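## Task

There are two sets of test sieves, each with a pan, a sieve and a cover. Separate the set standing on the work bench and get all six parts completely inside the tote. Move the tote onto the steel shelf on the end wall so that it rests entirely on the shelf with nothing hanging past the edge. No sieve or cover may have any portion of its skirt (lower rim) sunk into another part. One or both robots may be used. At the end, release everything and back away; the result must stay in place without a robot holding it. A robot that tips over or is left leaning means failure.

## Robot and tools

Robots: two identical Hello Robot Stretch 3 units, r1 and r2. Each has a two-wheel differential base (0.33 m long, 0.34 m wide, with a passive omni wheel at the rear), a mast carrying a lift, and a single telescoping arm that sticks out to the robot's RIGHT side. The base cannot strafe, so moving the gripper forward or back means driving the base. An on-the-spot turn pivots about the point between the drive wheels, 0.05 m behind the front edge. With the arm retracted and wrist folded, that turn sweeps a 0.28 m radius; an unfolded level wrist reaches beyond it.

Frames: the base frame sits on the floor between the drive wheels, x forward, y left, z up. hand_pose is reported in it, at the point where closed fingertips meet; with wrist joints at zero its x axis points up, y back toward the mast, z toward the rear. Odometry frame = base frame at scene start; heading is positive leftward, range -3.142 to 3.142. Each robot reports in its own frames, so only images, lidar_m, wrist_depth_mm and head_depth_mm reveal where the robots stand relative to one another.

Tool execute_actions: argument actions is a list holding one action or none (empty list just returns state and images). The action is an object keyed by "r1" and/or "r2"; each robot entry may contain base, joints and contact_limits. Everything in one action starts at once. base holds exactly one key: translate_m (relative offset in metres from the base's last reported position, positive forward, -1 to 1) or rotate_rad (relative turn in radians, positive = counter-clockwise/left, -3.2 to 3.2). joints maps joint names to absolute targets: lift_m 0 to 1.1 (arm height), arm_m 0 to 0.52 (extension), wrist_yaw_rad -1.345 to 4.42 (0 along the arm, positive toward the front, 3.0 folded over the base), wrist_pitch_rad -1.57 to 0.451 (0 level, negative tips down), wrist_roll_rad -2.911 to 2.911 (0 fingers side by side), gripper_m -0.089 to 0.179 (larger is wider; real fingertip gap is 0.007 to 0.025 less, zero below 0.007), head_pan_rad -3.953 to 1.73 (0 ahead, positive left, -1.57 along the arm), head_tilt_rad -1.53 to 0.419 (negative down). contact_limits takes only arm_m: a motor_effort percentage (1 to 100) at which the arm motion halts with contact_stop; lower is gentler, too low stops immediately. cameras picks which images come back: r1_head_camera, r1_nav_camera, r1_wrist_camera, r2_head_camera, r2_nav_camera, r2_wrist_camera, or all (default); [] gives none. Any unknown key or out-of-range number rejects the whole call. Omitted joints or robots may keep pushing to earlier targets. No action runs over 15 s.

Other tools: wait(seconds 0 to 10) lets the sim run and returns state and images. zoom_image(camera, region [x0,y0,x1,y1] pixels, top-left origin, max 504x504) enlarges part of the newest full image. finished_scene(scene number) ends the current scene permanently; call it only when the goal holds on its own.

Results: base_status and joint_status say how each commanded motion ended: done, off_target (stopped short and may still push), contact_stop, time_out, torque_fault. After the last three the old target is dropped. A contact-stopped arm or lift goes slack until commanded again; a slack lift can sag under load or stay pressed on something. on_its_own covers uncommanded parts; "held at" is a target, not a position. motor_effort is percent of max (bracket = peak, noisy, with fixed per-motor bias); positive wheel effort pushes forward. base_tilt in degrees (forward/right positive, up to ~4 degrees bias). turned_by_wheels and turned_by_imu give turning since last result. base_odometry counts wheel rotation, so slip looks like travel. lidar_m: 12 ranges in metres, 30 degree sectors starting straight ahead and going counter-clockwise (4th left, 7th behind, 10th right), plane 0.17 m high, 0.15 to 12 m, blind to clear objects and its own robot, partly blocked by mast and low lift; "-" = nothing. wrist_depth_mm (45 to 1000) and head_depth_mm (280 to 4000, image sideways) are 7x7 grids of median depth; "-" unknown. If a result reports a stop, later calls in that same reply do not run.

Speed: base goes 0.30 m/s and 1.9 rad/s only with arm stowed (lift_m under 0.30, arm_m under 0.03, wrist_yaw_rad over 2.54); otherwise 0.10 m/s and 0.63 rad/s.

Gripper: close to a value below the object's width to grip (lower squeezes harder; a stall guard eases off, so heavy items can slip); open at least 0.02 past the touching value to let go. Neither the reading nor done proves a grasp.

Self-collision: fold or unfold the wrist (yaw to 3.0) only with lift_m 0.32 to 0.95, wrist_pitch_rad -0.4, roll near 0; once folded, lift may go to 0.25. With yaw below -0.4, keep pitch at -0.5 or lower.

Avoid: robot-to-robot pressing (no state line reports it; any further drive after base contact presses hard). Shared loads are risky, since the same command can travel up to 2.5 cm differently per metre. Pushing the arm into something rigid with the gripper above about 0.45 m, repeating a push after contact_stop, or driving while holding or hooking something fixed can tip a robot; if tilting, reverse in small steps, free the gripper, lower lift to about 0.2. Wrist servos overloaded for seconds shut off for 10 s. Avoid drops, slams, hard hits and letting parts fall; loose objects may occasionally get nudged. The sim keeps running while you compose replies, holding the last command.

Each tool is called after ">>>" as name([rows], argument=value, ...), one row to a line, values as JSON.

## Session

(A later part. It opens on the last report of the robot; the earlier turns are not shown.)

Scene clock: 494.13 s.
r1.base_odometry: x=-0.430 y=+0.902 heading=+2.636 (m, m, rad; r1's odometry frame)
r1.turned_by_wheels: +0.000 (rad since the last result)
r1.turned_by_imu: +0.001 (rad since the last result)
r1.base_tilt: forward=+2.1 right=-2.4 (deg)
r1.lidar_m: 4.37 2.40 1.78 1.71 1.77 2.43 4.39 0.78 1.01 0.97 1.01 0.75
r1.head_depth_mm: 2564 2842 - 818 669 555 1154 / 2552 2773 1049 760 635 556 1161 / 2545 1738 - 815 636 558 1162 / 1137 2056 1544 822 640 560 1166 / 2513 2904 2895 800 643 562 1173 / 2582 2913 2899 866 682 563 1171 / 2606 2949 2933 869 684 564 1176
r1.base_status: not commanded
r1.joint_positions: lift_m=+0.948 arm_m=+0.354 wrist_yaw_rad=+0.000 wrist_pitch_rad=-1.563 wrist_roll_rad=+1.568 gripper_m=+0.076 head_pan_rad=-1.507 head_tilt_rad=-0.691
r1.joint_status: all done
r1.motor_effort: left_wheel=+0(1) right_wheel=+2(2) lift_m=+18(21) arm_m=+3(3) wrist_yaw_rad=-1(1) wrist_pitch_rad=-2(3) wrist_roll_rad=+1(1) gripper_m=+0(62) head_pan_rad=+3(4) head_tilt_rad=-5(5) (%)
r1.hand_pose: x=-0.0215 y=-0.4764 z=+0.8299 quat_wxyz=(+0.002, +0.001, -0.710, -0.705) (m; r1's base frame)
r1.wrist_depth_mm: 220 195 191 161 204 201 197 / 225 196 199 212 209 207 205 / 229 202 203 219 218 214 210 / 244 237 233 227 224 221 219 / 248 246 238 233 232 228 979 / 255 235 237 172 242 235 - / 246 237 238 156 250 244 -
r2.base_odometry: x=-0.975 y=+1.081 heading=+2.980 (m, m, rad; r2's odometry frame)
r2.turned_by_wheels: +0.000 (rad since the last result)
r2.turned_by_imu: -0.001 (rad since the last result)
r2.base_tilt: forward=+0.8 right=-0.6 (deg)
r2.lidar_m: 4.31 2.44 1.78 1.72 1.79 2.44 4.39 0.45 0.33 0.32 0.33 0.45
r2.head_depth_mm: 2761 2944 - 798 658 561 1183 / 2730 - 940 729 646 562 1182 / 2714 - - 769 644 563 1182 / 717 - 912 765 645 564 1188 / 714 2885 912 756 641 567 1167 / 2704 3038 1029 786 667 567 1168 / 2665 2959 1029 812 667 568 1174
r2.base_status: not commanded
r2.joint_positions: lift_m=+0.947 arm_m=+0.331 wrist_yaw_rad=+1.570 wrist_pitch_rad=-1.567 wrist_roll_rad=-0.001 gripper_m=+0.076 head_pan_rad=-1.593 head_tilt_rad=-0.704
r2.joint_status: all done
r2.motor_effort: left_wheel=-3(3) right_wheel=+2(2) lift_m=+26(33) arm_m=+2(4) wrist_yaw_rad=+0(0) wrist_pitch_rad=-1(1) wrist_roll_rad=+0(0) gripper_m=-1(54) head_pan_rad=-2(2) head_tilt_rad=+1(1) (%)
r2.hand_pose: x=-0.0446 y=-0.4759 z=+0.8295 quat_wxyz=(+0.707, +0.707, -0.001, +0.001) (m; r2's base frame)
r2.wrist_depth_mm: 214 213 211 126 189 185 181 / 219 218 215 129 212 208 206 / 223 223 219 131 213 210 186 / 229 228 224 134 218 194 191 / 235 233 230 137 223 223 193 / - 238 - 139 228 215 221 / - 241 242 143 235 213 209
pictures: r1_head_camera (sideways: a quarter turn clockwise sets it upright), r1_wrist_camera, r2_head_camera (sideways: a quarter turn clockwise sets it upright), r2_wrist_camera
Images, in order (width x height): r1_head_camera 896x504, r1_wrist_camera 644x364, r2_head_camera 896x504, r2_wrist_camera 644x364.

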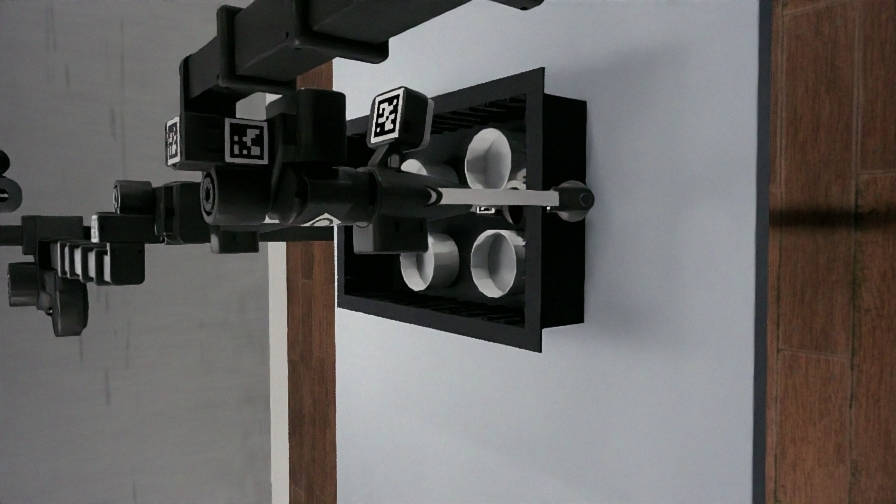

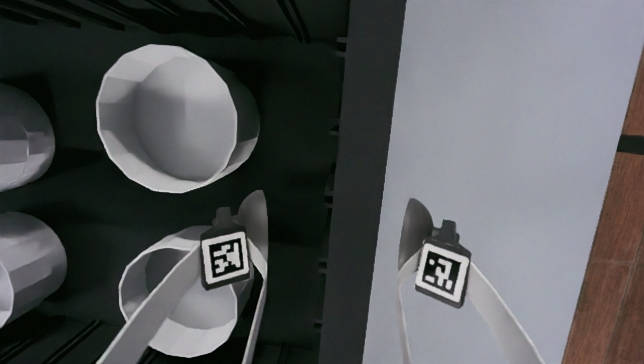

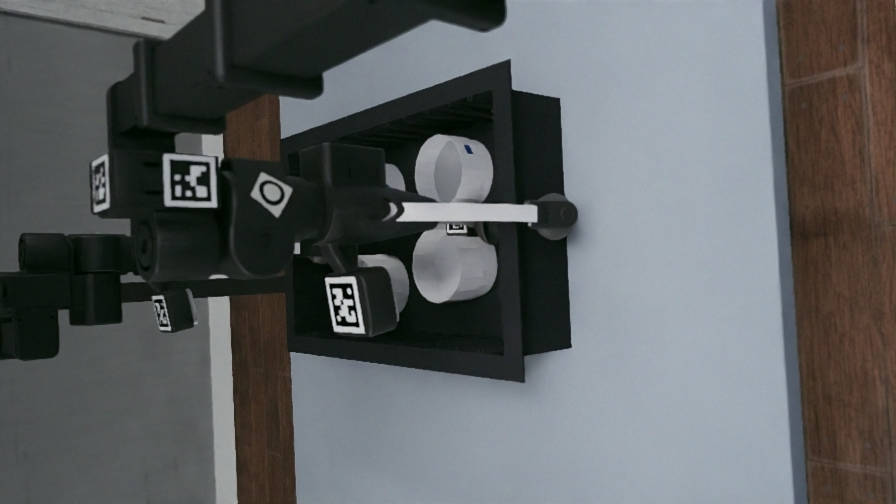

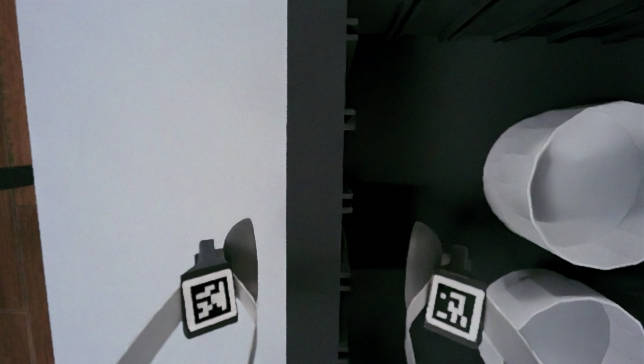

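>>> execute_actions([
  {"r2": {"joints": {"gripper_m": -0.04}}, "r1": {"joints": {"gripper_m": -0.035}}},
], cameras=["r1_head_camera", "r1_wrist_camera", "r2_head_camera", "r2_wrist_camera"])

Scene clock: 500.23 s.
r1.base_odometry: x=-0.430 y=+0.902 heading=+2.636 (m, m, rad; r1's odometry frame)
r1.turned_by_wheels: +0.000 (rad since the last result)
r1.turned_by_imu: +0.000 (rad since the last result)
r1.base_tilt: forward=+2.2 right=-2.4 (deg)
r1.lidar_m: 4.36 2.39 1.77 1.71 1.78 2.43 4.39 0.78 1.01 0.97 1.01 0.75
r1.head_depth_mm: 2562 2826 - 817 669 554 1156 / 2568 2791 1046 760 635 556 1157 / 2566 1735 - 815 637 557 1163 / 1135 2046 1536 822 639 560 1166 / 2512 2914 2892 801 643 560 1164 / 2577 2921 2923 866 682 563 1171 / 2598 2913 2901 869 684 564 1175
r1.base_status: not commanded
r1.joint_positions: lift_m=+0.947 arm_m=+0.354 wrist_yaw_rad=-0.002 wrist_pitch_rad=-1.575 wrist_roll_rad=+1.576 gripper_m=-0.034 head_pan_rad=-1.507 head_tilt_rad=-0.691
r1.joint_status: all done
r1.motor_effort: left_wheel=-1(1) right_wheel=+3(3) lift_m=+21(21) arm_m=+3(3) wrist_yaw_rad=+3(3) wrist_pitch_rad=+2(2) wrist_roll_rad=-3(3) gripper_m=-26(100) head_pan_rad=+3(4) head_tilt_rad=-6(5) (%)
r1.hand_pose: x=-0.0215 y=-0.4732 z=+0.8300 quat_wxyz=(-0.002, -0.003, -0.705, -0.709) (m; r1's base frame)
r1.wrist_depth_mm: 212 203 187 158 204 203 199 / 224 193 211 211 210 209 206 / 230 201 202 218 217 215 215 / 239 207 231 153 225 224 220 / 244 242 237 144 234 229 998 / 255 232 231 150 242 237 - / 251 237 250 206 251 246 -
r2.base_odometry: x=-0.975 y=+1.081 heading=+2.980 (m, m, rad; r2's odometry frame)
r2.turned_by_wheels: +0.000 (rad since the last result)
r2.turned_by_imu: -0.001 (rad since the last result)
r2.base_tilt: forward=+0.8 right=-0.6 (deg)
r2.lidar_m: 4.31 2.44 1.79 1.72 1.78 2.44 4.39 0.45 0.33 0.32 0.33 0.45
r2.head_depth_mm: 2757 2985 - 799 659 562 1176 / 2732 - 941 732 645 562 1189 / 2692 - - 768 646 563 1185 / 715 - 913 760 647 565 1186 / 715 2937 918 757 642 567 1169 / 2686 2992 1037 784 667 568 1172 / 2649 2965 1031 813 668 569 1174
r2.base_status: not commanded
r2.joint_positions: lift_m=+0.947 arm_m=+0.331 wrist_yaw_rad=+1.570 wrist_pitch_rad=-1.568 wrist_roll_rad=-0.001 gripper_m=-0.039 head_pan_rad=-1.593 head_tilt_rad=-0.704
r2.joint_status: all done
r2.motor_effort: left_wheel=-3(3) right_wheel=+1(2) lift_m=+27(27) arm_m=+2(2) wrist_yaw_rad=+1(0) wrist_pitch_rad=-1(1) wrist_roll_rad=+0(0) gripper_m=-19(94) head_pan_rad=-2(2) head_tilt_rad=+1(1) (%)
r2.hand_pose: x=-0.0447 y=-0.4759 z=+0.8295 quat_wxyz=(+0.707, +0.707, -0.001, +0.001) (m; r2's base frame)
r2.wrist_depth_mm: 215 214 211 125 191 186 183 / 219 220 217 128 210 208 206 / 223 221 221 131 214 209 187 / 231 226 224 134 219 192 190 / 236 232 228 136 223 221 193 / - 238 236 138 227 224 220 / - 241 242 142 235 211 210
pictures: r1_head_camera (sideways: a quarter turn clockwise sets it upright), r1_wrist_camera, r2_head_camera (sideways: a quarter turn clockwise sets it upright), r2_wrist_camera
Images, in order (width x height): r1_head_camera 896x504, r1_wrist_camera 644x364, r2_head_camera 896x504, r2_wrist_camera 644x364.

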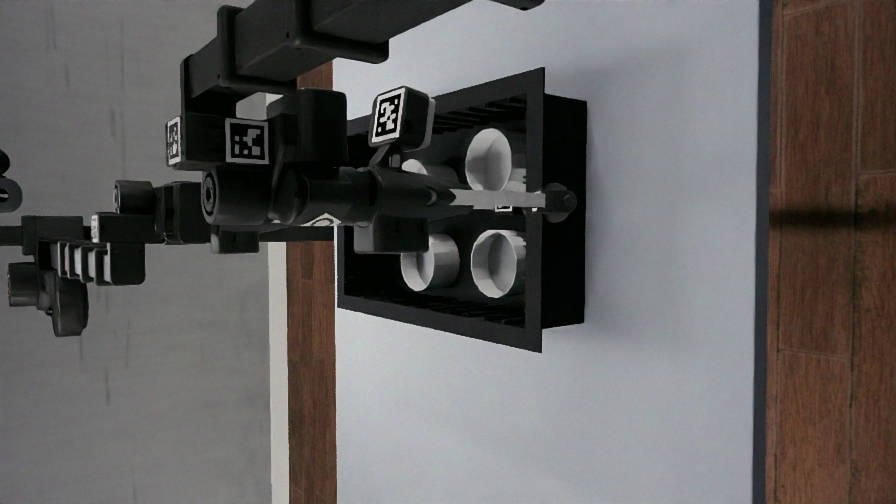

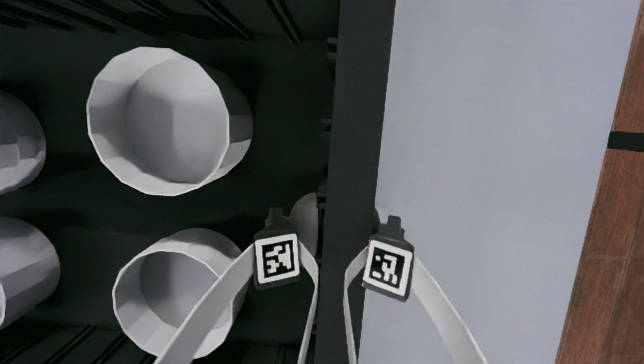

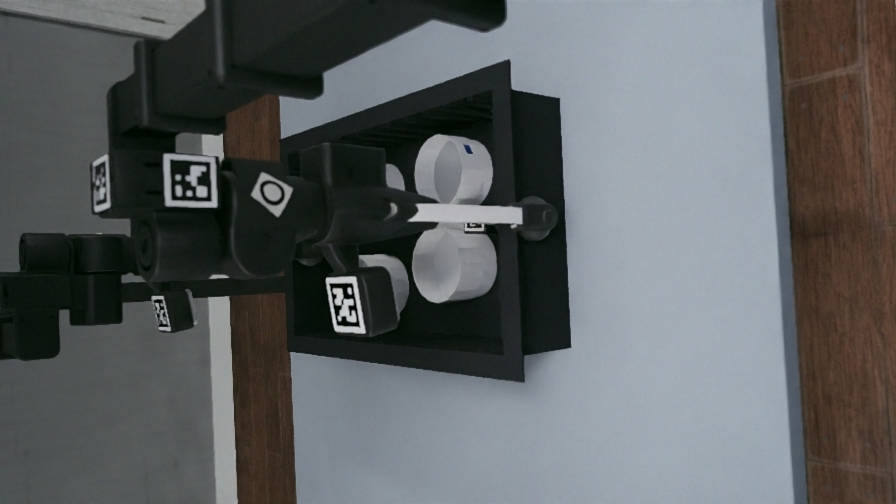

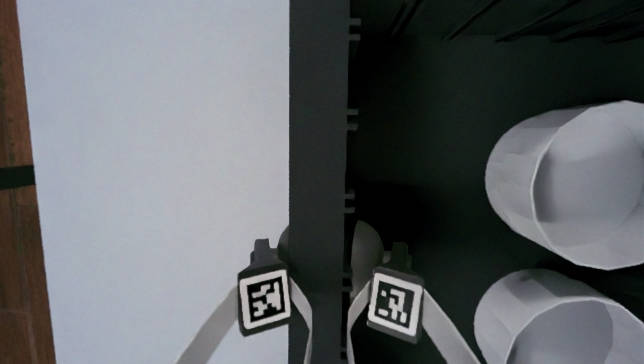

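>>> execute_actions([
  {"r2": {"base": {"translate_m": -0.25}, "joints": {"lift_m": 0.997, "arm_m": 0.329}}, "r1": {"base": {"translate_m": 0.249}, "joints": {"lift_m": 0.997, "arm_m": 0.351}}},
], cameras=["r1_head_camera", "r1_wrist_camera", "r2_head_camera", "r2_wrist_camera"])

Scene clock: 512.53 s.
r1.base_odometry: x=-0.648 y=+1.022 heading=+2.636 (m, m, rad; r1's odometry frame)
r1.turned_by_wheels: +0.000 (rad since the last result)
r1.turned_by_imu: +0.001 (rad since the last result)
r1.base_tilt: forward=+2.2 right=-2.4 (deg)
r1.lidar_m: 4.10 2.43 1.78 1.71 1.77 2.43 4.64 1.01 1.01 0.97 1.01 0.54
r1.head_depth_mm: 2550 - 1094 846 669 555 1155 / 2541 - 3001 682 634 556 1159 / 2500 - - 713 636 557 1163 / 797 2794 1471 722 639 560 1168 / 2578 2911 2896 718 659 561 1169 / 2601 2918 2887 863 681 563 1169 / 2600 2925 2929 869 684 565 1178
r1.base_status: done
r1.joint_positions: lift_m=+0.996 arm_m=+0.351 wrist_yaw_rad=-0.002 wrist_pitch_rad=-1.570 wrist_roll_rad=+1.576 gripper_m=-0.027 head_pan_rad=-1.507 head_tilt_rad=-0.691
r1.joint_status: all done
r1.on_its_own: gripper_m is held at -0.028, not at your -0.035, by its stall guard, which is not easing now
r1.motor_effort: left_wheel=-1(2) right_wheel=+4(10) lift_m=+51(51) arm_m=-3(5) wrist_yaw_rad=+3(3) wrist_pitch_rad=+0(2) wrist_roll_rad=-3(3) gripper_m=-23(23) head_pan_rad=+4(4) head_tilt_rad=-5(5) (%)
r1.hand_pose: x=-0.0215 y=-0.4720 z=+0.8787 quat_wxyz=(-0.002, -0.003, -0.707, -0.707) (m; r1's base frame)
r1.wrist_depth_mm: 212 197 187 155 246 246 915 / 227 194 214 211 256 255 923 / 230 201 201 219 265 260 973 / 241 208 229 144 272 270 - / 248 241 236 144 281 282 - / 257 234 230 150 293 288 - / 251 235 254 243 308 304 -
r2.base_odometry: x=-0.728 y=+1.041 heading=+2.980 (m, m, rad; r2's odometry frame)
r2.turned_by_wheels: +0.000 (rad since the last result)
r2.turned_by_imu: -0.001 (rad since the last result)
r2.base_tilt: forward=+0.8 right=-0.7 (deg)
r2.lidar_m: 4.58 2.44 1.79 1.72 1.79 2.44 4.13 0.45 0.33 0.32 0.33 0.45
r2.head_depth_mm: 2653 - 1009 798 658 563 1186 / - 3029 809 626 645 562 1182 / - - 821 687 645 563 1186 / 682 - 848 682 650 566 1190 / 2573 2950 814 662 649 566 1170 / 2695 3011 1030 764 667 566 1172 / 2679 2977 1029 814 669 567 1170
r2.base_status: done
r2.joint_positions: lift_m=+0.997 arm_m=+0.329 wrist_yaw_rad=+1.570 wrist_pitch_rad=-1.568 wrist_roll_rad=-0.001 gripper_m=-0.039 head_pan_rad=-1.593 head_tilt_rad=-0.704
r2.joint_status: all done
r2.motor_effort: left_wheel=-3(10) right_wheel=+3(4) lift_m=+36(40) arm_m=-3(1) wrist_yaw_rad=+0(1) wrist_pitch_rad=-1(1) wrist_roll_rad=+0(0) gripper_m=-19(19) head_pan_rad=-2(2) head_tilt_rad=+1(1) (%)
r2.hand_pose: x=-0.0449 y=-0.4744 z=+0.8791 quat_wxyz=(+0.707, +0.707, -0.001, +0.001) (m; r2's base frame)
r2.wrist_depth_mm: - 260 258 125 189 186 182 / - 264 265 127 210 208 207 / - 272 270 130 215 210 188 / - 279 276 133 219 194 192 / - 285 282 136 224 220 194 / - 290 290 138 224 222 222 / - 299 298 142 235 211 209
pictures: r1_head_camera (sideways: a quarter turn clockwise sets it upright), r1_wrist_camera, r2_head_camera (sideways: a quarter turn clockwise sets it upright), r2_wrist_camera
Images, in order (width x height): r1_head_camera 896x504, r1_wrist_camera 644x364, r2_head_camera 896x504, r2_wrist_camera 644x364.

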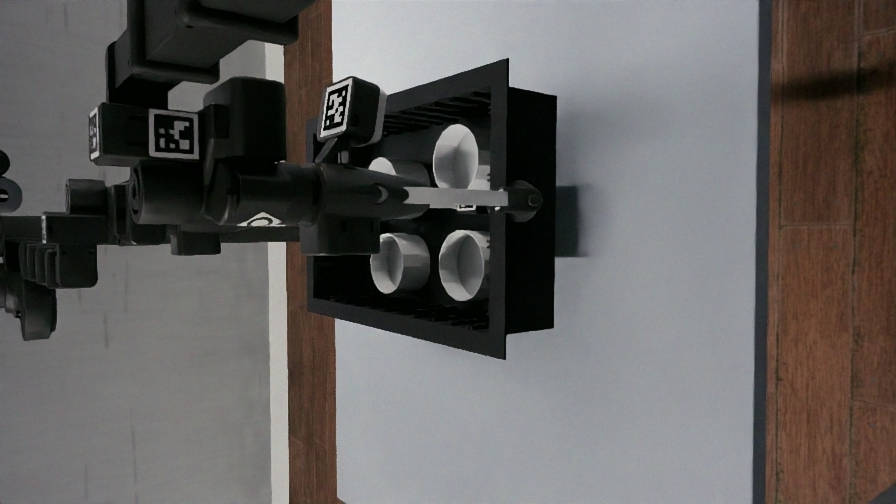

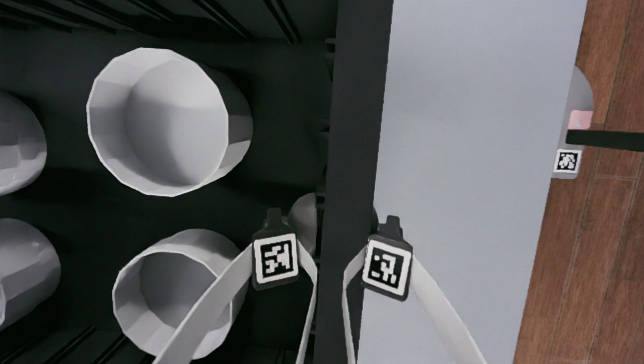

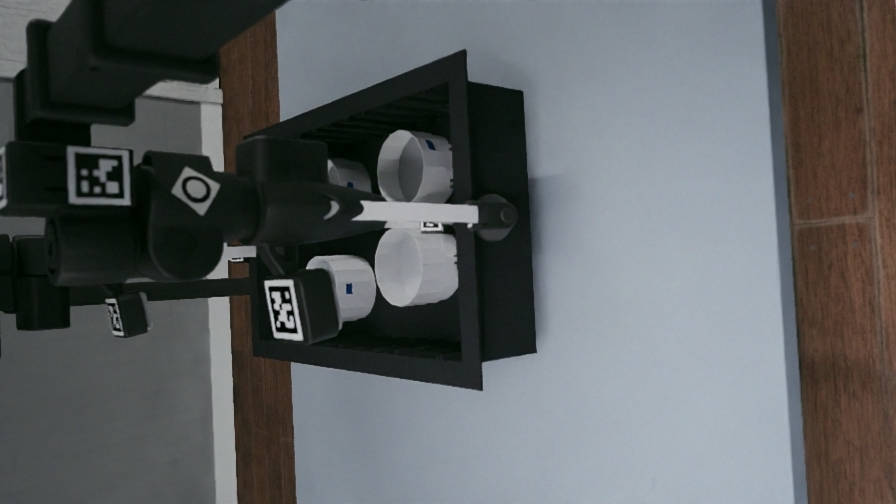

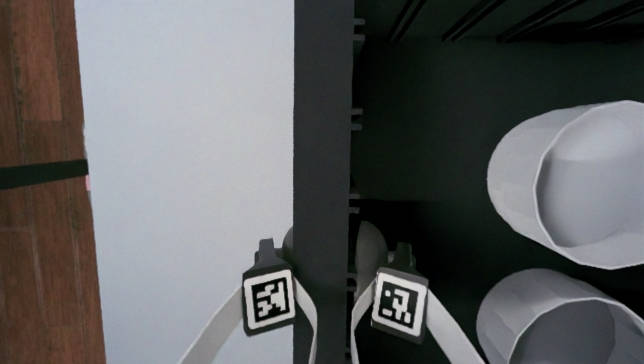

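Tote lifted cleanly, no slip. Driving on, with r1's head turned toward the shelf.

>>> execute_actions([
  {"r2": {"base": {"translate_m": -1.0}}, "r1": {"base": {"translate_m": 0.995}, "joints": {"head_pan_rad": -0.2, "head_tilt_rad": -0.3}}},
], cameras=["r1_head_camera", "r1_wrist_camera", "r2_head_camera", "r2_wrist_camera"])

Scene clock: 525.53 s.
r1.base_odometry: x=-1.518 y=+1.504 heading=+2.636 (m, m, rad; r1's odometry frame)
r1.turned_by_wheels: +0.000 (rad since the last result)
r1.turned_by_imu: +0.001 (rad since the last result)
r1.base_tilt: forward=+2.1 right=-2.4 (deg)
r1.lidar_m: 3.12 2.43 1.75 1.69 1.77 2.43 1.99 0.62 1.10 1.30 3.16 3.24
r1.head_depth_mm: 3022 3165 3419 3577 2665 1904 1470 / 2959 3103 3340 3497 2701 1904 1478 / 2879 3037 3206 3385 2715 1920 1487 / 2794 2946 3105 3263 2755 1933 1492 / 2741 2881 3008 3184 2782 1955 1501 / 2678 2811 2960 3064 2810 1963 1507 / 2603 2735 2872 3039 2842 1966 1519
r1.base_status: done
r1.joint_positions: lift_m=+0.996 arm_m=+0.351 wrist_yaw_rad=-0.002 wrist_pitch_rad=-1.570 wrist_roll_rad=+1.576 gripper_m=-0.027 head_pan_rad=-0.207 head_tilt_rad=-0.310
r1.joint_status: all done
r1.on_its_own: gripper_m is held at -0.028, not at your -0.035, by its stall guard, which is not easing now
r1.motor_effort: left_wheel=-1(2) right_wheel=+3(10) lift_m=+51(51) arm_m=-3(3) wrist_yaw_rad=+3(3) wrist_pitch_rad=+0(0) wrist_roll_rad=-3(3) gripper_m=-24(24) head_pan_rad=+3(40) head_tilt_rad=+6(33) (%)
r1.hand_pose: x=-0.0215 y=-0.4720 z=+0.8787 quat_wxyz=(-0.002, -0.003, -0.707, -0.707) (m; r1's base frame)
r1.wrist_depth_mm: 197 194 182 147 960 913 930 / 225 194 215 212 970 - 929 / 232 200 202 217 - - 967 / 239 206 231 144 - - - / 247 242 239 144 - - - / 254 233 231 150 - - - / 250 236 254 246 - - -
r2.base_odometry: x=+0.259 y=+0.880 heading=+2.980 (m, m, rad; r2's odometry frame)
r2.turned_by_wheels: +0.000 (rad since the last result)
r2.turned_by_imu: -0.002 (rad since the last result)
r2.base_tilt: forward=+0.8 right=-0.5 (deg)
r2.lidar_m: 1.23 2.44 1.79 1.72 1.78 2.45 3.15 3.28 3.15 1.30 1.07 0.57
r2.head_depth_mm: 2671 - 2470 1966 1624 1379 1199 / - 3037 808 624 1586 1386 1202 / - - 820 689 1590 1380 1206 / 682 - 852 680 1591 1388 1210 / 2552 2908 825 660 1599 1389 1209 / 2687 2991 2531 1878 1632 1408 1215 / 2688 2987 2535 2001 1648 1402 1217
r2.base_status: done
r2.joint_positions: lift_m=+0.997 arm_m=+0.329 wrist_yaw_rad=+1.570 wrist_pitch_rad=-1.568 wrist_roll_rad=-0.001 gripper_m=-0.039 head_pan_rad=-1.593 head_tilt_rad=-0.704
r2.joint_status: not commanded
r2.motor_effort: left_wheel=-3(9) right_wheel=+3(4) lift_m=+36(36) arm_m=-2(2) wrist_yaw_rad=+0(0) wrist_pitch_rad=-1(1) wrist_roll_rad=+0(0) gripper_m=-19(19) head_pan_rad=-3(2) head_tilt_rad=+1(1) (%)
r2.hand_pose: x=-0.0449 y=-0.4744 z=+0.8791 quat_wxyz=(+0.707, +0.707, -0.001, +0.001) (m; r2's base frame)
r2.wrist_depth_mm: - - - 125 190 186 184 / - - - 128 210 209 207 / - - - 131 215 210 188 / - - - 133 219 193 192 / - - - 136 223 221 194 / - - - 138 227 223 207 / - - - 142 235 210 208
pictures: r1_head_camera (sideways: a quarter turn clockwise sets it upright), r1_wrist_camera, r2_head_camera (sideways: a quarter turn clockwise sets it upright), r2_wrist_camera
Images, in order (width x height): r1_head_camera 896x504, r1_wrist_camera 644x364, r2_head_camera 896x504, r2_wrist_camera 644x364.

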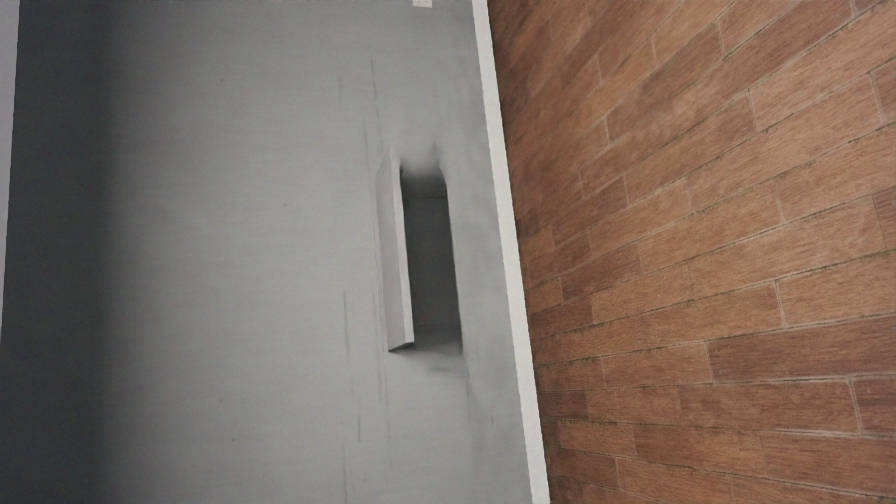

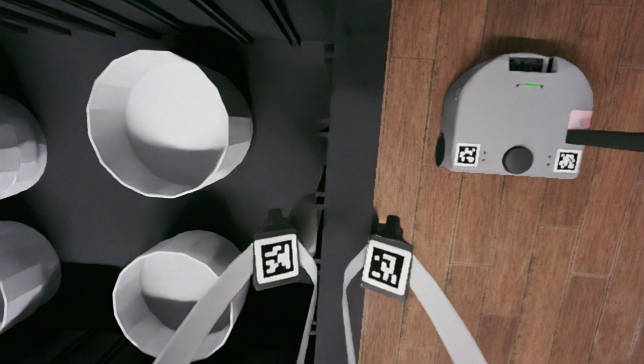

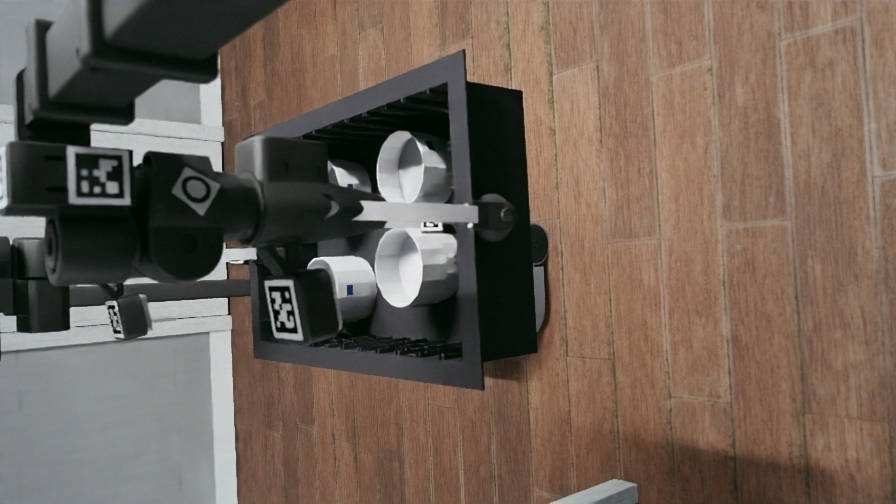

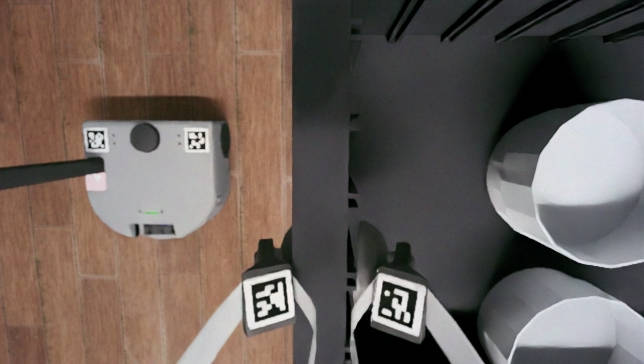

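>>> execute_actions([
  {"r2": {"base": {"translate_m": -1.0}}, "r1": {"base": {"translate_m": 0.998}, "joints": {"head_pan_rad": -0.3, "head_tilt_rad": -0.35}}},
], cameras=["r1_head_camera", "r1_wrist_camera", "r2_wrist_camera"])

Scene clock: 540.30 s.
r1.base_odometry: x=-2.391 y=+1.988 heading=+2.636 (m, m, rad; r1's odometry frame)
r1.turned_by_wheels: +0.000 (rad since the last result)
r1.turned_by_imu: +0.002 (rad since the last result)
r1.base_tilt: forward=+2.2 right=-2.4 (deg)
r1.lidar_m: 2.12 2.20 1.77 1.71 1.76 2.44 1.56 1.82 3.18 1.30 3.01 2.21
r1.head_depth_mm: 2145 2284 2433 2616 2507 1814 1427 / 2064 2196 2344 2489 2520 1827 1428 / 1983 2101 2252 2379 2477 1837 1441 / 1918 2029 2146 2254 2420 1846 1435 / 1863 1954 2080 2141 2321 1860 1447 / 1797 1898 2003 2109 2234 1870 1460 / 1741 1821 1937 2041 2174 1888 1465
r1.base_status: done
r1.joint_positions: lift_m=+0.996 arm_m=+0.351 wrist_yaw_rad=-0.002 wrist_pitch_rad=-1.570 wrist_roll_rad=+1.576 gripper_m=-0.027 head_pan_rad=-0.293 head_tilt_rad=-0.346
r1.joint_status: all done
r1.on_its_own: gripper_m is held at -0.028, not at your -0.035, by its stall guard, which is not easing now
r1.motor_effort: left_wheel=-1(2) right_wheel=+4(11) lift_m=+50(51) arm_m=-3(3) wrist_yaw_rad=+3(3) wrist_pitch_rad=+0(0) wrist_roll_rad=-3(3) gripper_m=-24(24) head_pan_rad=-4(13) head_tilt_rad=-2(10) (%)
r1.hand_pose: x=-0.0215 y=-0.4720 z=+0.8787 quat_wxyz=(-0.002, -0.003, -0.707, -0.707) (m; r1's base frame)
r1.wrist_depth_mm: 203 196 184 156 934 953 896 / 224 193 217 214 951 - 941 / 231 200 200 217 - - 963 / 237 208 230 153 - - - / 246 242 237 144 - - - / 252 233 229 150 - - - / 251 234 250 206 - - -
r2.base_odometry: x=+1.246 y=+0.719 heading=+2.980 (m, m, rad; r2's odometry frame)
r2.turned_by_wheels: +0.000 (rad since the last result)
r2.turned_by_imu: -0.003 (rad since the last result)
r2.base_tilt: forward=+0.8 right=-0.7 (deg)
r2.lidar_m: 1.51 2.43 1.78 1.72 1.78 2.25 2.17 2.25 3.08 1.30 3.13 1.76
r2.head_depth_mm: 2615 - 2508 1954 1619 1378 1198 / - 2992 807 625 1586 1383 1208 / - - 823 688 1584 1377 1210 / 684 - 848 679 1588 1382 1209 / 2590 2946 824 657 1596 1387 1212 / 2675 2998 2528 1864 1640 1393 1214 / 2661 2979 2556 1999 1638 1395 1222
r2.base_status: done
r2.joint_positions: lift_m=+0.997 arm_m=+0.329 wrist_yaw_rad=+1.570 wrist_pitch_rad=-1.568 wrist_roll_rad=-0.001 gripper_m=-0.039 head_pan_rad=-1.593 head_tilt_rad=-0.704
r2.joint_status: not commanded
r2.motor_effort: left_wheel=-3(10) right_wheel=+3(4) lift_m=+36(36) arm_m=-2(2) wrist_yaw_rad=+1(1) wrist_pitch_rad=-1(1) wrist_roll_rad=+0(0) gripper_m=-19(19) head_pan_rad=-2(2) head_tilt_rad=+1(1) (%)
r2.hand_pose: x=-0.0449 y=-0.4744 z=+0.8791 quat_wxyz=(+0.707, +0.707, +0.000, +0.001) (m; r2's base frame)
r2.wrist_depth_mm: - - - 125 190 186 184 / - - - 129 210 208 208 / - - - 131 214 210 187 / - - - 134 220 193 191 / - - - 136 223 221 194 / - - - 138 227 222 222 / - - - 142 234 210 210
pictures: r1_head_camera (sideways: a quarter turn clockwise sets it upright), r1_wrist_camera, r2_wrist_camera
Images, in order (width x height): r1_head_camera 896x504, r1_wrist_camera 644x364, r2_wrist_camera 644x364.

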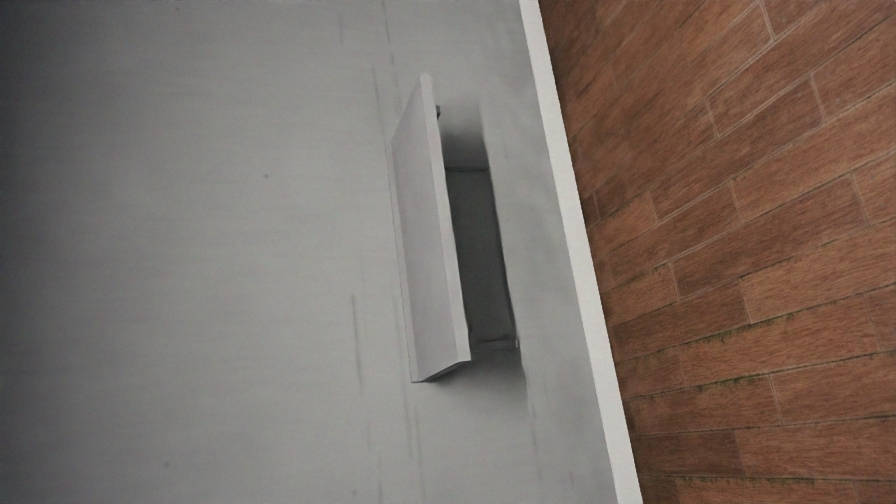

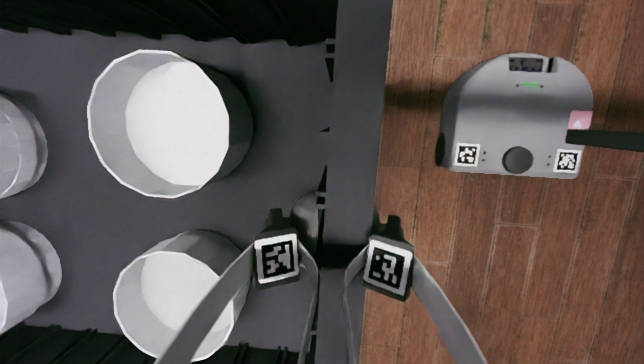

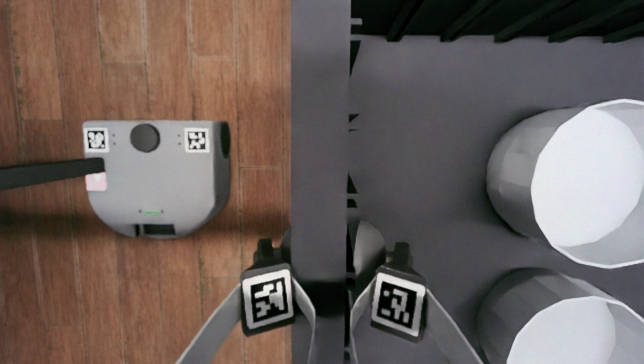

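>>> execute_actions([
  {"r2": {"base": {"translate_m": -1.0}, "joints": {"arm_m": 0.327, "head_pan_rad": -2.4, "head_tilt_rad": -0.55}}, "r1": {"base": {"translate_m": 0.998}, "joints": {"head_pan_rad": -0.62, "head_tilt_rad": -0.55}}},
], cameras=["r1_head_camera", "r1_wrist_camera", "r2_head_camera", "r2_wrist_camera"])

Scene clock: 554.10 s.
r1.base_odometry: x=-3.264 y=+2.471 heading=+2.636 (m, m, rad; r1's odometry frame)
r1.turned_by_wheels: +0.000 (rad since the last result)
r1.turned_by_imu: +0.001 (rad since the last result)
r1.base_tilt: forward=+2.1 right=-2.4 (deg)
r1.lidar_m: 1.12 1.16 1.58 1.71 1.78 2.40 2.56 2.71 3.18 1.30 1.59 1.16
r1.head_depth_mm: 1490 1668 1888 2208 1893 1501 1239 / 1356 1512 1642 1272 1911 1511 1247 / 1247 1374 1469 1140 1843 1513 1247 / 1156 1261 1377 1089 1725 1518 1250 / 1076 1163 1269 1094 1550 1531 1259 / 1000 1076 1174 1103 906 1487 1264 / 940 1011 1089 1109 1286 1405 1270
r1.base_status: done
r1.joint_positions: lift_m=+0.996 arm_m=+0.351 wrist_yaw_rad=-0.002 wrist_pitch_rad=-1.569 wrist_roll_rad=+1.576 gripper_m=-0.027 head_pan_rad=-0.613 head_tilt_rad=-0.543
r1.joint_status: all done
r1.on_its_own: gripper_m is held at -0.028, not at your -0.035, by its stall guard, which is not easing now
r1.motor_effort: left_wheel=-1(1) right_wheel=+4(11) lift_m=+50(51) arm_m=-3(3) wrist_yaw_rad=+2(3) wrist_pitch_rad=+0(1) wrist_roll_rad=-3(3) gripper_m=-23(23) head_pan_rad=-4(28) head_tilt_rad=-4(22) (%)
r1.hand_pose: x=-0.0215 y=-0.4722 z=+0.8786 quat_wxyz=(-0.002, -0.003, -0.707, -0.707) (m; r1's base frame)
r1.wrist_depth_mm: 204 195 185 155 928 956 937 / 224 195 213 213 994 - 971 / 232 203 203 218 - - 937 / 239 208 229 144 - - - / 247 243 239 144 - - - / 253 230 228 150 - - - / 252 237 250 207 - - -
r2.base_odometry: x=+2.233 y=+0.558 heading=+2.980 (m, m, rad; r2's odometry frame)
r2.turned_by_wheels: +0.000 (rad since the last result)
r2.turned_by_imu: -0.002 (rad since the last result)
r2.base_tilt: forward=+0.8 right=-0.7 (deg)
r2.lidar_m: 2.50 2.43 1.79 1.72 1.66 1.21 1.17 1.21 1.66 1.30 3.13 2.65
r2.head_depth_mm: 1080 1168 1242 985 - - - / 1159 1254 1316 1028 - - - / 1241 1357 1385 1057 - - 1244 / 1350 1468 1402 - - - 1280 / 1456 1606 1401 - - - 1302 / 1597 1778 1860 - - 1472 1306 / 1761 1999 2239 - 1765 1550 1320
r2.base_status: done
r2.joint_positions: lift_m=+0.997 arm_m=+0.327 wrist_yaw_rad=+1.570 wrist_pitch_rad=-1.568 wrist_roll_rad=-0.001 gripper_m=-0.039 head_pan_rad=-2.393 head_tilt_rad=-0.556
r2.joint_status: all done
r2.motor_effort: left_wheel=-3(11) right_wheel=+2(3) lift_m=+36(36) arm_m=-2(5) wrist_yaw_rad=+0(1) wrist_pitch_rad=-1(0) wrist_roll_rad=+0(0) gripper_m=-21(19) head_pan_rad=-3(30) head_tilt_rad=+2(13) (%)
r2.hand_pose: x=-0.0449 y=-0.4724 z=+0.8791 quat_wxyz=(+0.707, +0.707, +0.000, +0.001) (m; r2's base frame)
r2.wrist_depth_mm: - - - 125 190 185 183 / - - - 128 210 208 207 / - - - 131 216 211 186 / - - - 134 218 193 190 / - - - 136 222 222 193 / - - - 138 227 223 222 / - - - 142 234 210 209
pictures: r1_head_camera (sideways: a quarter turn clockwise sets it upright), r1_wrist_camera, r2_head_camera (sideways: a quarter turn clockwise sets it upright), r2_wrist_camera
Images, in order (width x height): r1_head_camera 896x504, r1_wrist_camera 644x364, r2_head_camera 896x504, r2_wrist_camera 644x364.

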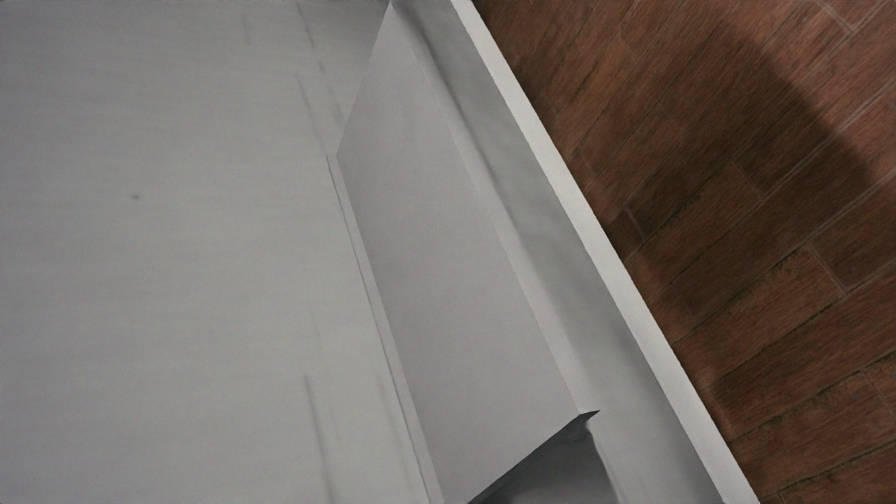

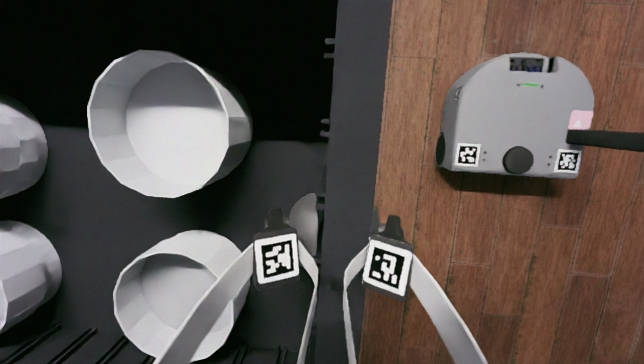

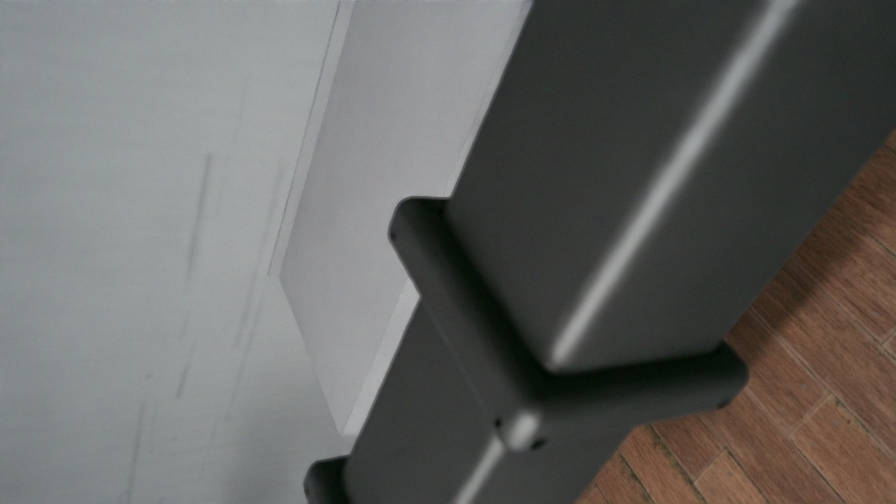

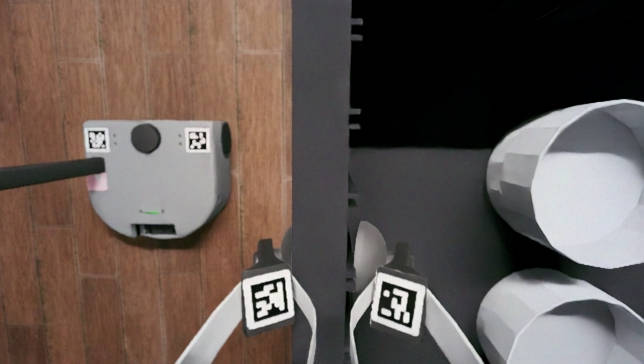

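>>> execute_actions([
  {"r2": {"base": {"translate_m": -0.86}, "joints": {"lift_m": 0.975, "head_pan_rad": -1.75, "head_tilt_rad": -0.75}}, "r1": {"base": {"translate_m": 0.859}, "joints": {"lift_m": 0.975, "head_pan_rad": -1.55, "head_tilt_rad": -0.75}}},
])

Scene clock: 571.83 s.
r1.base_odometry: x=-4.016 y=+2.888 heading=+2.636 (m, m, rad; r1's odometry frame)
r1.turned_by_wheels: +0.000 (rad since the last result)
r1.turned_by_imu: +0.001 (rad since the last result)
r1.base_tilt: forward=+2.1 right=-2.4 (deg)
r1.lidar_m: 0.26 0.27 0.37 0.99 1.78 2.43 3.40 3.53 3.16 1.00 0.36 0.27
r1.head_depth_mm: 2604 - 2369 1943 1530 539 1074 / 2570 - 2644 719 643 540 1075 / 2489 - 891 715 637 541 499 / 690 781 927 729 635 541 496 / 1677 2280 929 690 636 544 498 / 1140 1112 988 812 652 546 499 / 748 735 725 712 636 547 500
r1.base_status: done
r1.joint_positions: lift_m=+0.975 arm_m=+0.351 wrist_yaw_rad=-0.002 wrist_pitch_rad=-1.571 wrist_roll_rad=+1.576 gripper_m=-0.027 head_pan_rad=-1.543 head_tilt_rad=-0.740
r1.joint_status: all done
r1.on_its_own: gripper_m is held at -0.028, not at your -0.035, by its stall guard, which is not easing now
r1.motor_effort: left_wheel=-2(2) right_wheel=+4(10) lift_m=+23(48) arm_m=-3(3) wrist_yaw_rad=+3(3) wrist_pitch_rad=+1(1) wrist_roll_rad=-3(3) gripper_m=-23(23) head_pan_rad=-4(39) head_tilt_rad=-5(25) (%)
r1.hand_pose: x=-0.0215 y=-0.4716 z=+0.8579 quat_wxyz=(-0.002, -0.003, -0.707, -0.708) (m; r1's base frame)
r1.wrist_depth_mm: 209 197 184 156 228 230 225 / 226 195 216 212 239 235 229 / 233 201 201 219 244 241 238 / 239 207 231 154 255 249 245 / 247 241 238 144 260 258 252 / 251 232 230 150 271 266 263 / 251 236 253 207 280 274 272
r2.base_odometry: x=+3.081 y=+0.419 heading=+2.980 (m, m, rad; r2's odometry frame)
r2.turned_by_wheels: +0.000 (rad since the last result)
r2.turned_by_imu: -0.003 (rad since the last result)
r2.base_tilt: forward=+0.8 right=-0.6 (deg)
r2.lidar_m: 3.34 2.45 1.79 1.22 0.44 0.32 0.31 0.32 0.44 1.22 3.15 3.48
r2.head_depth_mm: 579 584 - 710 639 549 789 / 700 - - 752 642 549 510 / 861 - 943 661 641 551 502 / 1498 1466 813 649 642 553 493 / - - - 699 643 553 484 / 675 1441 824 710 631 554 486 / 2512 2923 862 715 646 556 486
r2.base_status: done
r2.joint_positions: lift_m=+0.975 arm_m=+0.327 wrist_yaw_rad=+1.570 wrist_pitch_rad=-1.569 wrist_roll_rad=-0.001 gripper_m=-0.039 head_pan_rad=-1.757 head_tilt_rad=-0.740
r2.joint_status: all done
r2.motor_effort: left_wheel=-3(11) right_wheel=+3(3) lift_m=+30(34) arm_m=-2(2) wrist_yaw_rad=+1(0) wrist_pitch_rad=-1(1) wrist_roll_rad=+0(0) gripper_m=-18(19) head_pan_rad=+3(29) head_tilt_rad=-3(15) (%)
r2.hand_pose: x=-0.0449 y=-0.4723 z=+0.8574 quat_wxyz=(+0.707, +0.707, +0.000, +0.001) (m; r2's base frame)
r2.wrist_depth_mm: 242 240 239 126 189 184 182 / 246 245 243 128 210 209 204 / 253 250 249 131 216 212 186 / 259 256 253 134 218 192 190 / 265 261 258 136 224 220 194 / 270 265 265 138 226 222 222 / 277 275 273 142 235 210 208
pictures: r1_head_camera (sideways: a quarter turn clockwise sets it upright), r1_nav_camera (sideways: a quarter turn counterclockwise sets it upright), r1_wrist_camera, r2_head_camera (sideways: a quarter turn clockwise sets it upright), r2_nav_camera (sideways: a quarter turn counterclockwise sets it upright), r2_wrist_camera
Images, in order (width x height): r1_head_camera 896x504, r1_nav_camera 672x504, r1_wrist_camera 644x364, r2_head_camera 896x504, r2_nav_camera 672x504, r2_wrist_camera 644x364.

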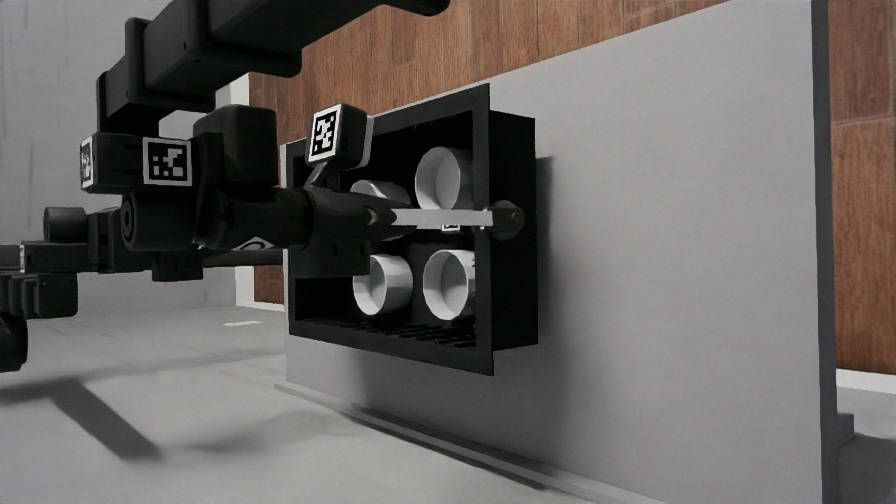

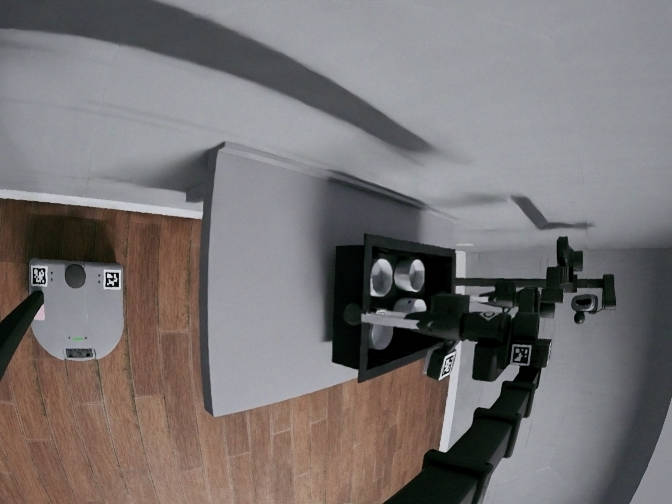

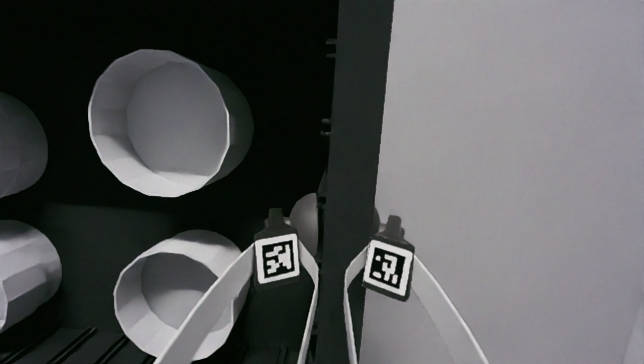

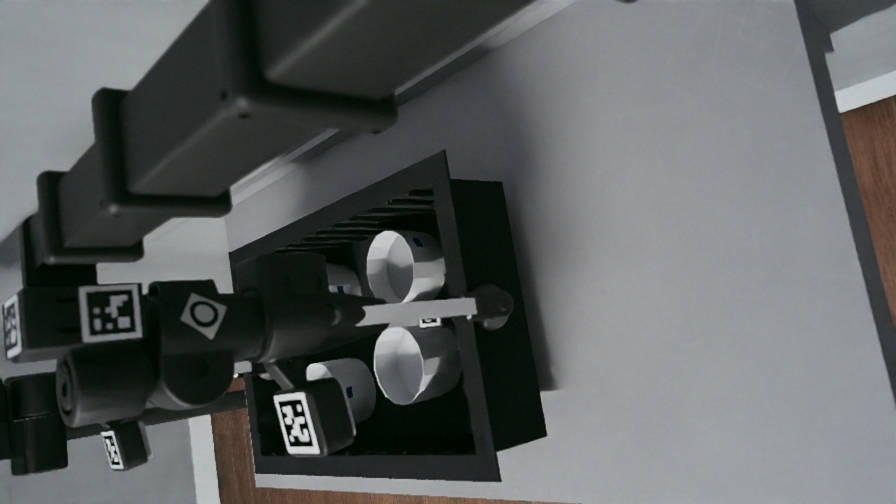

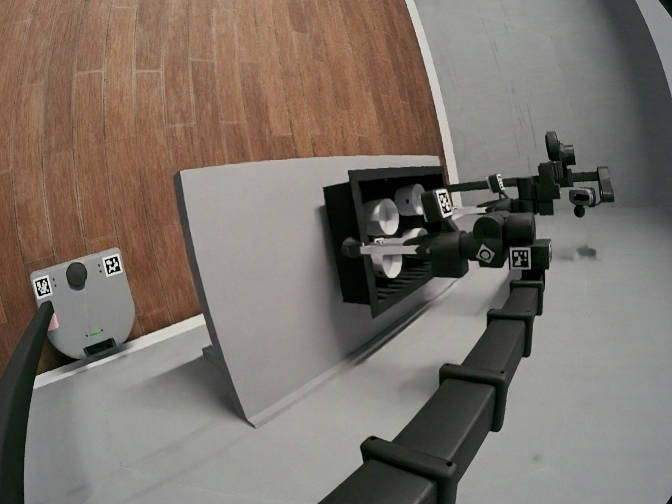

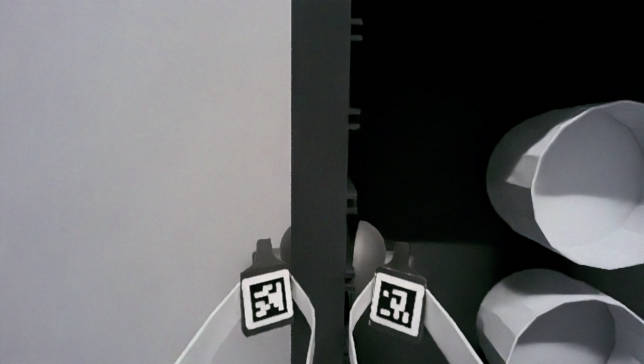

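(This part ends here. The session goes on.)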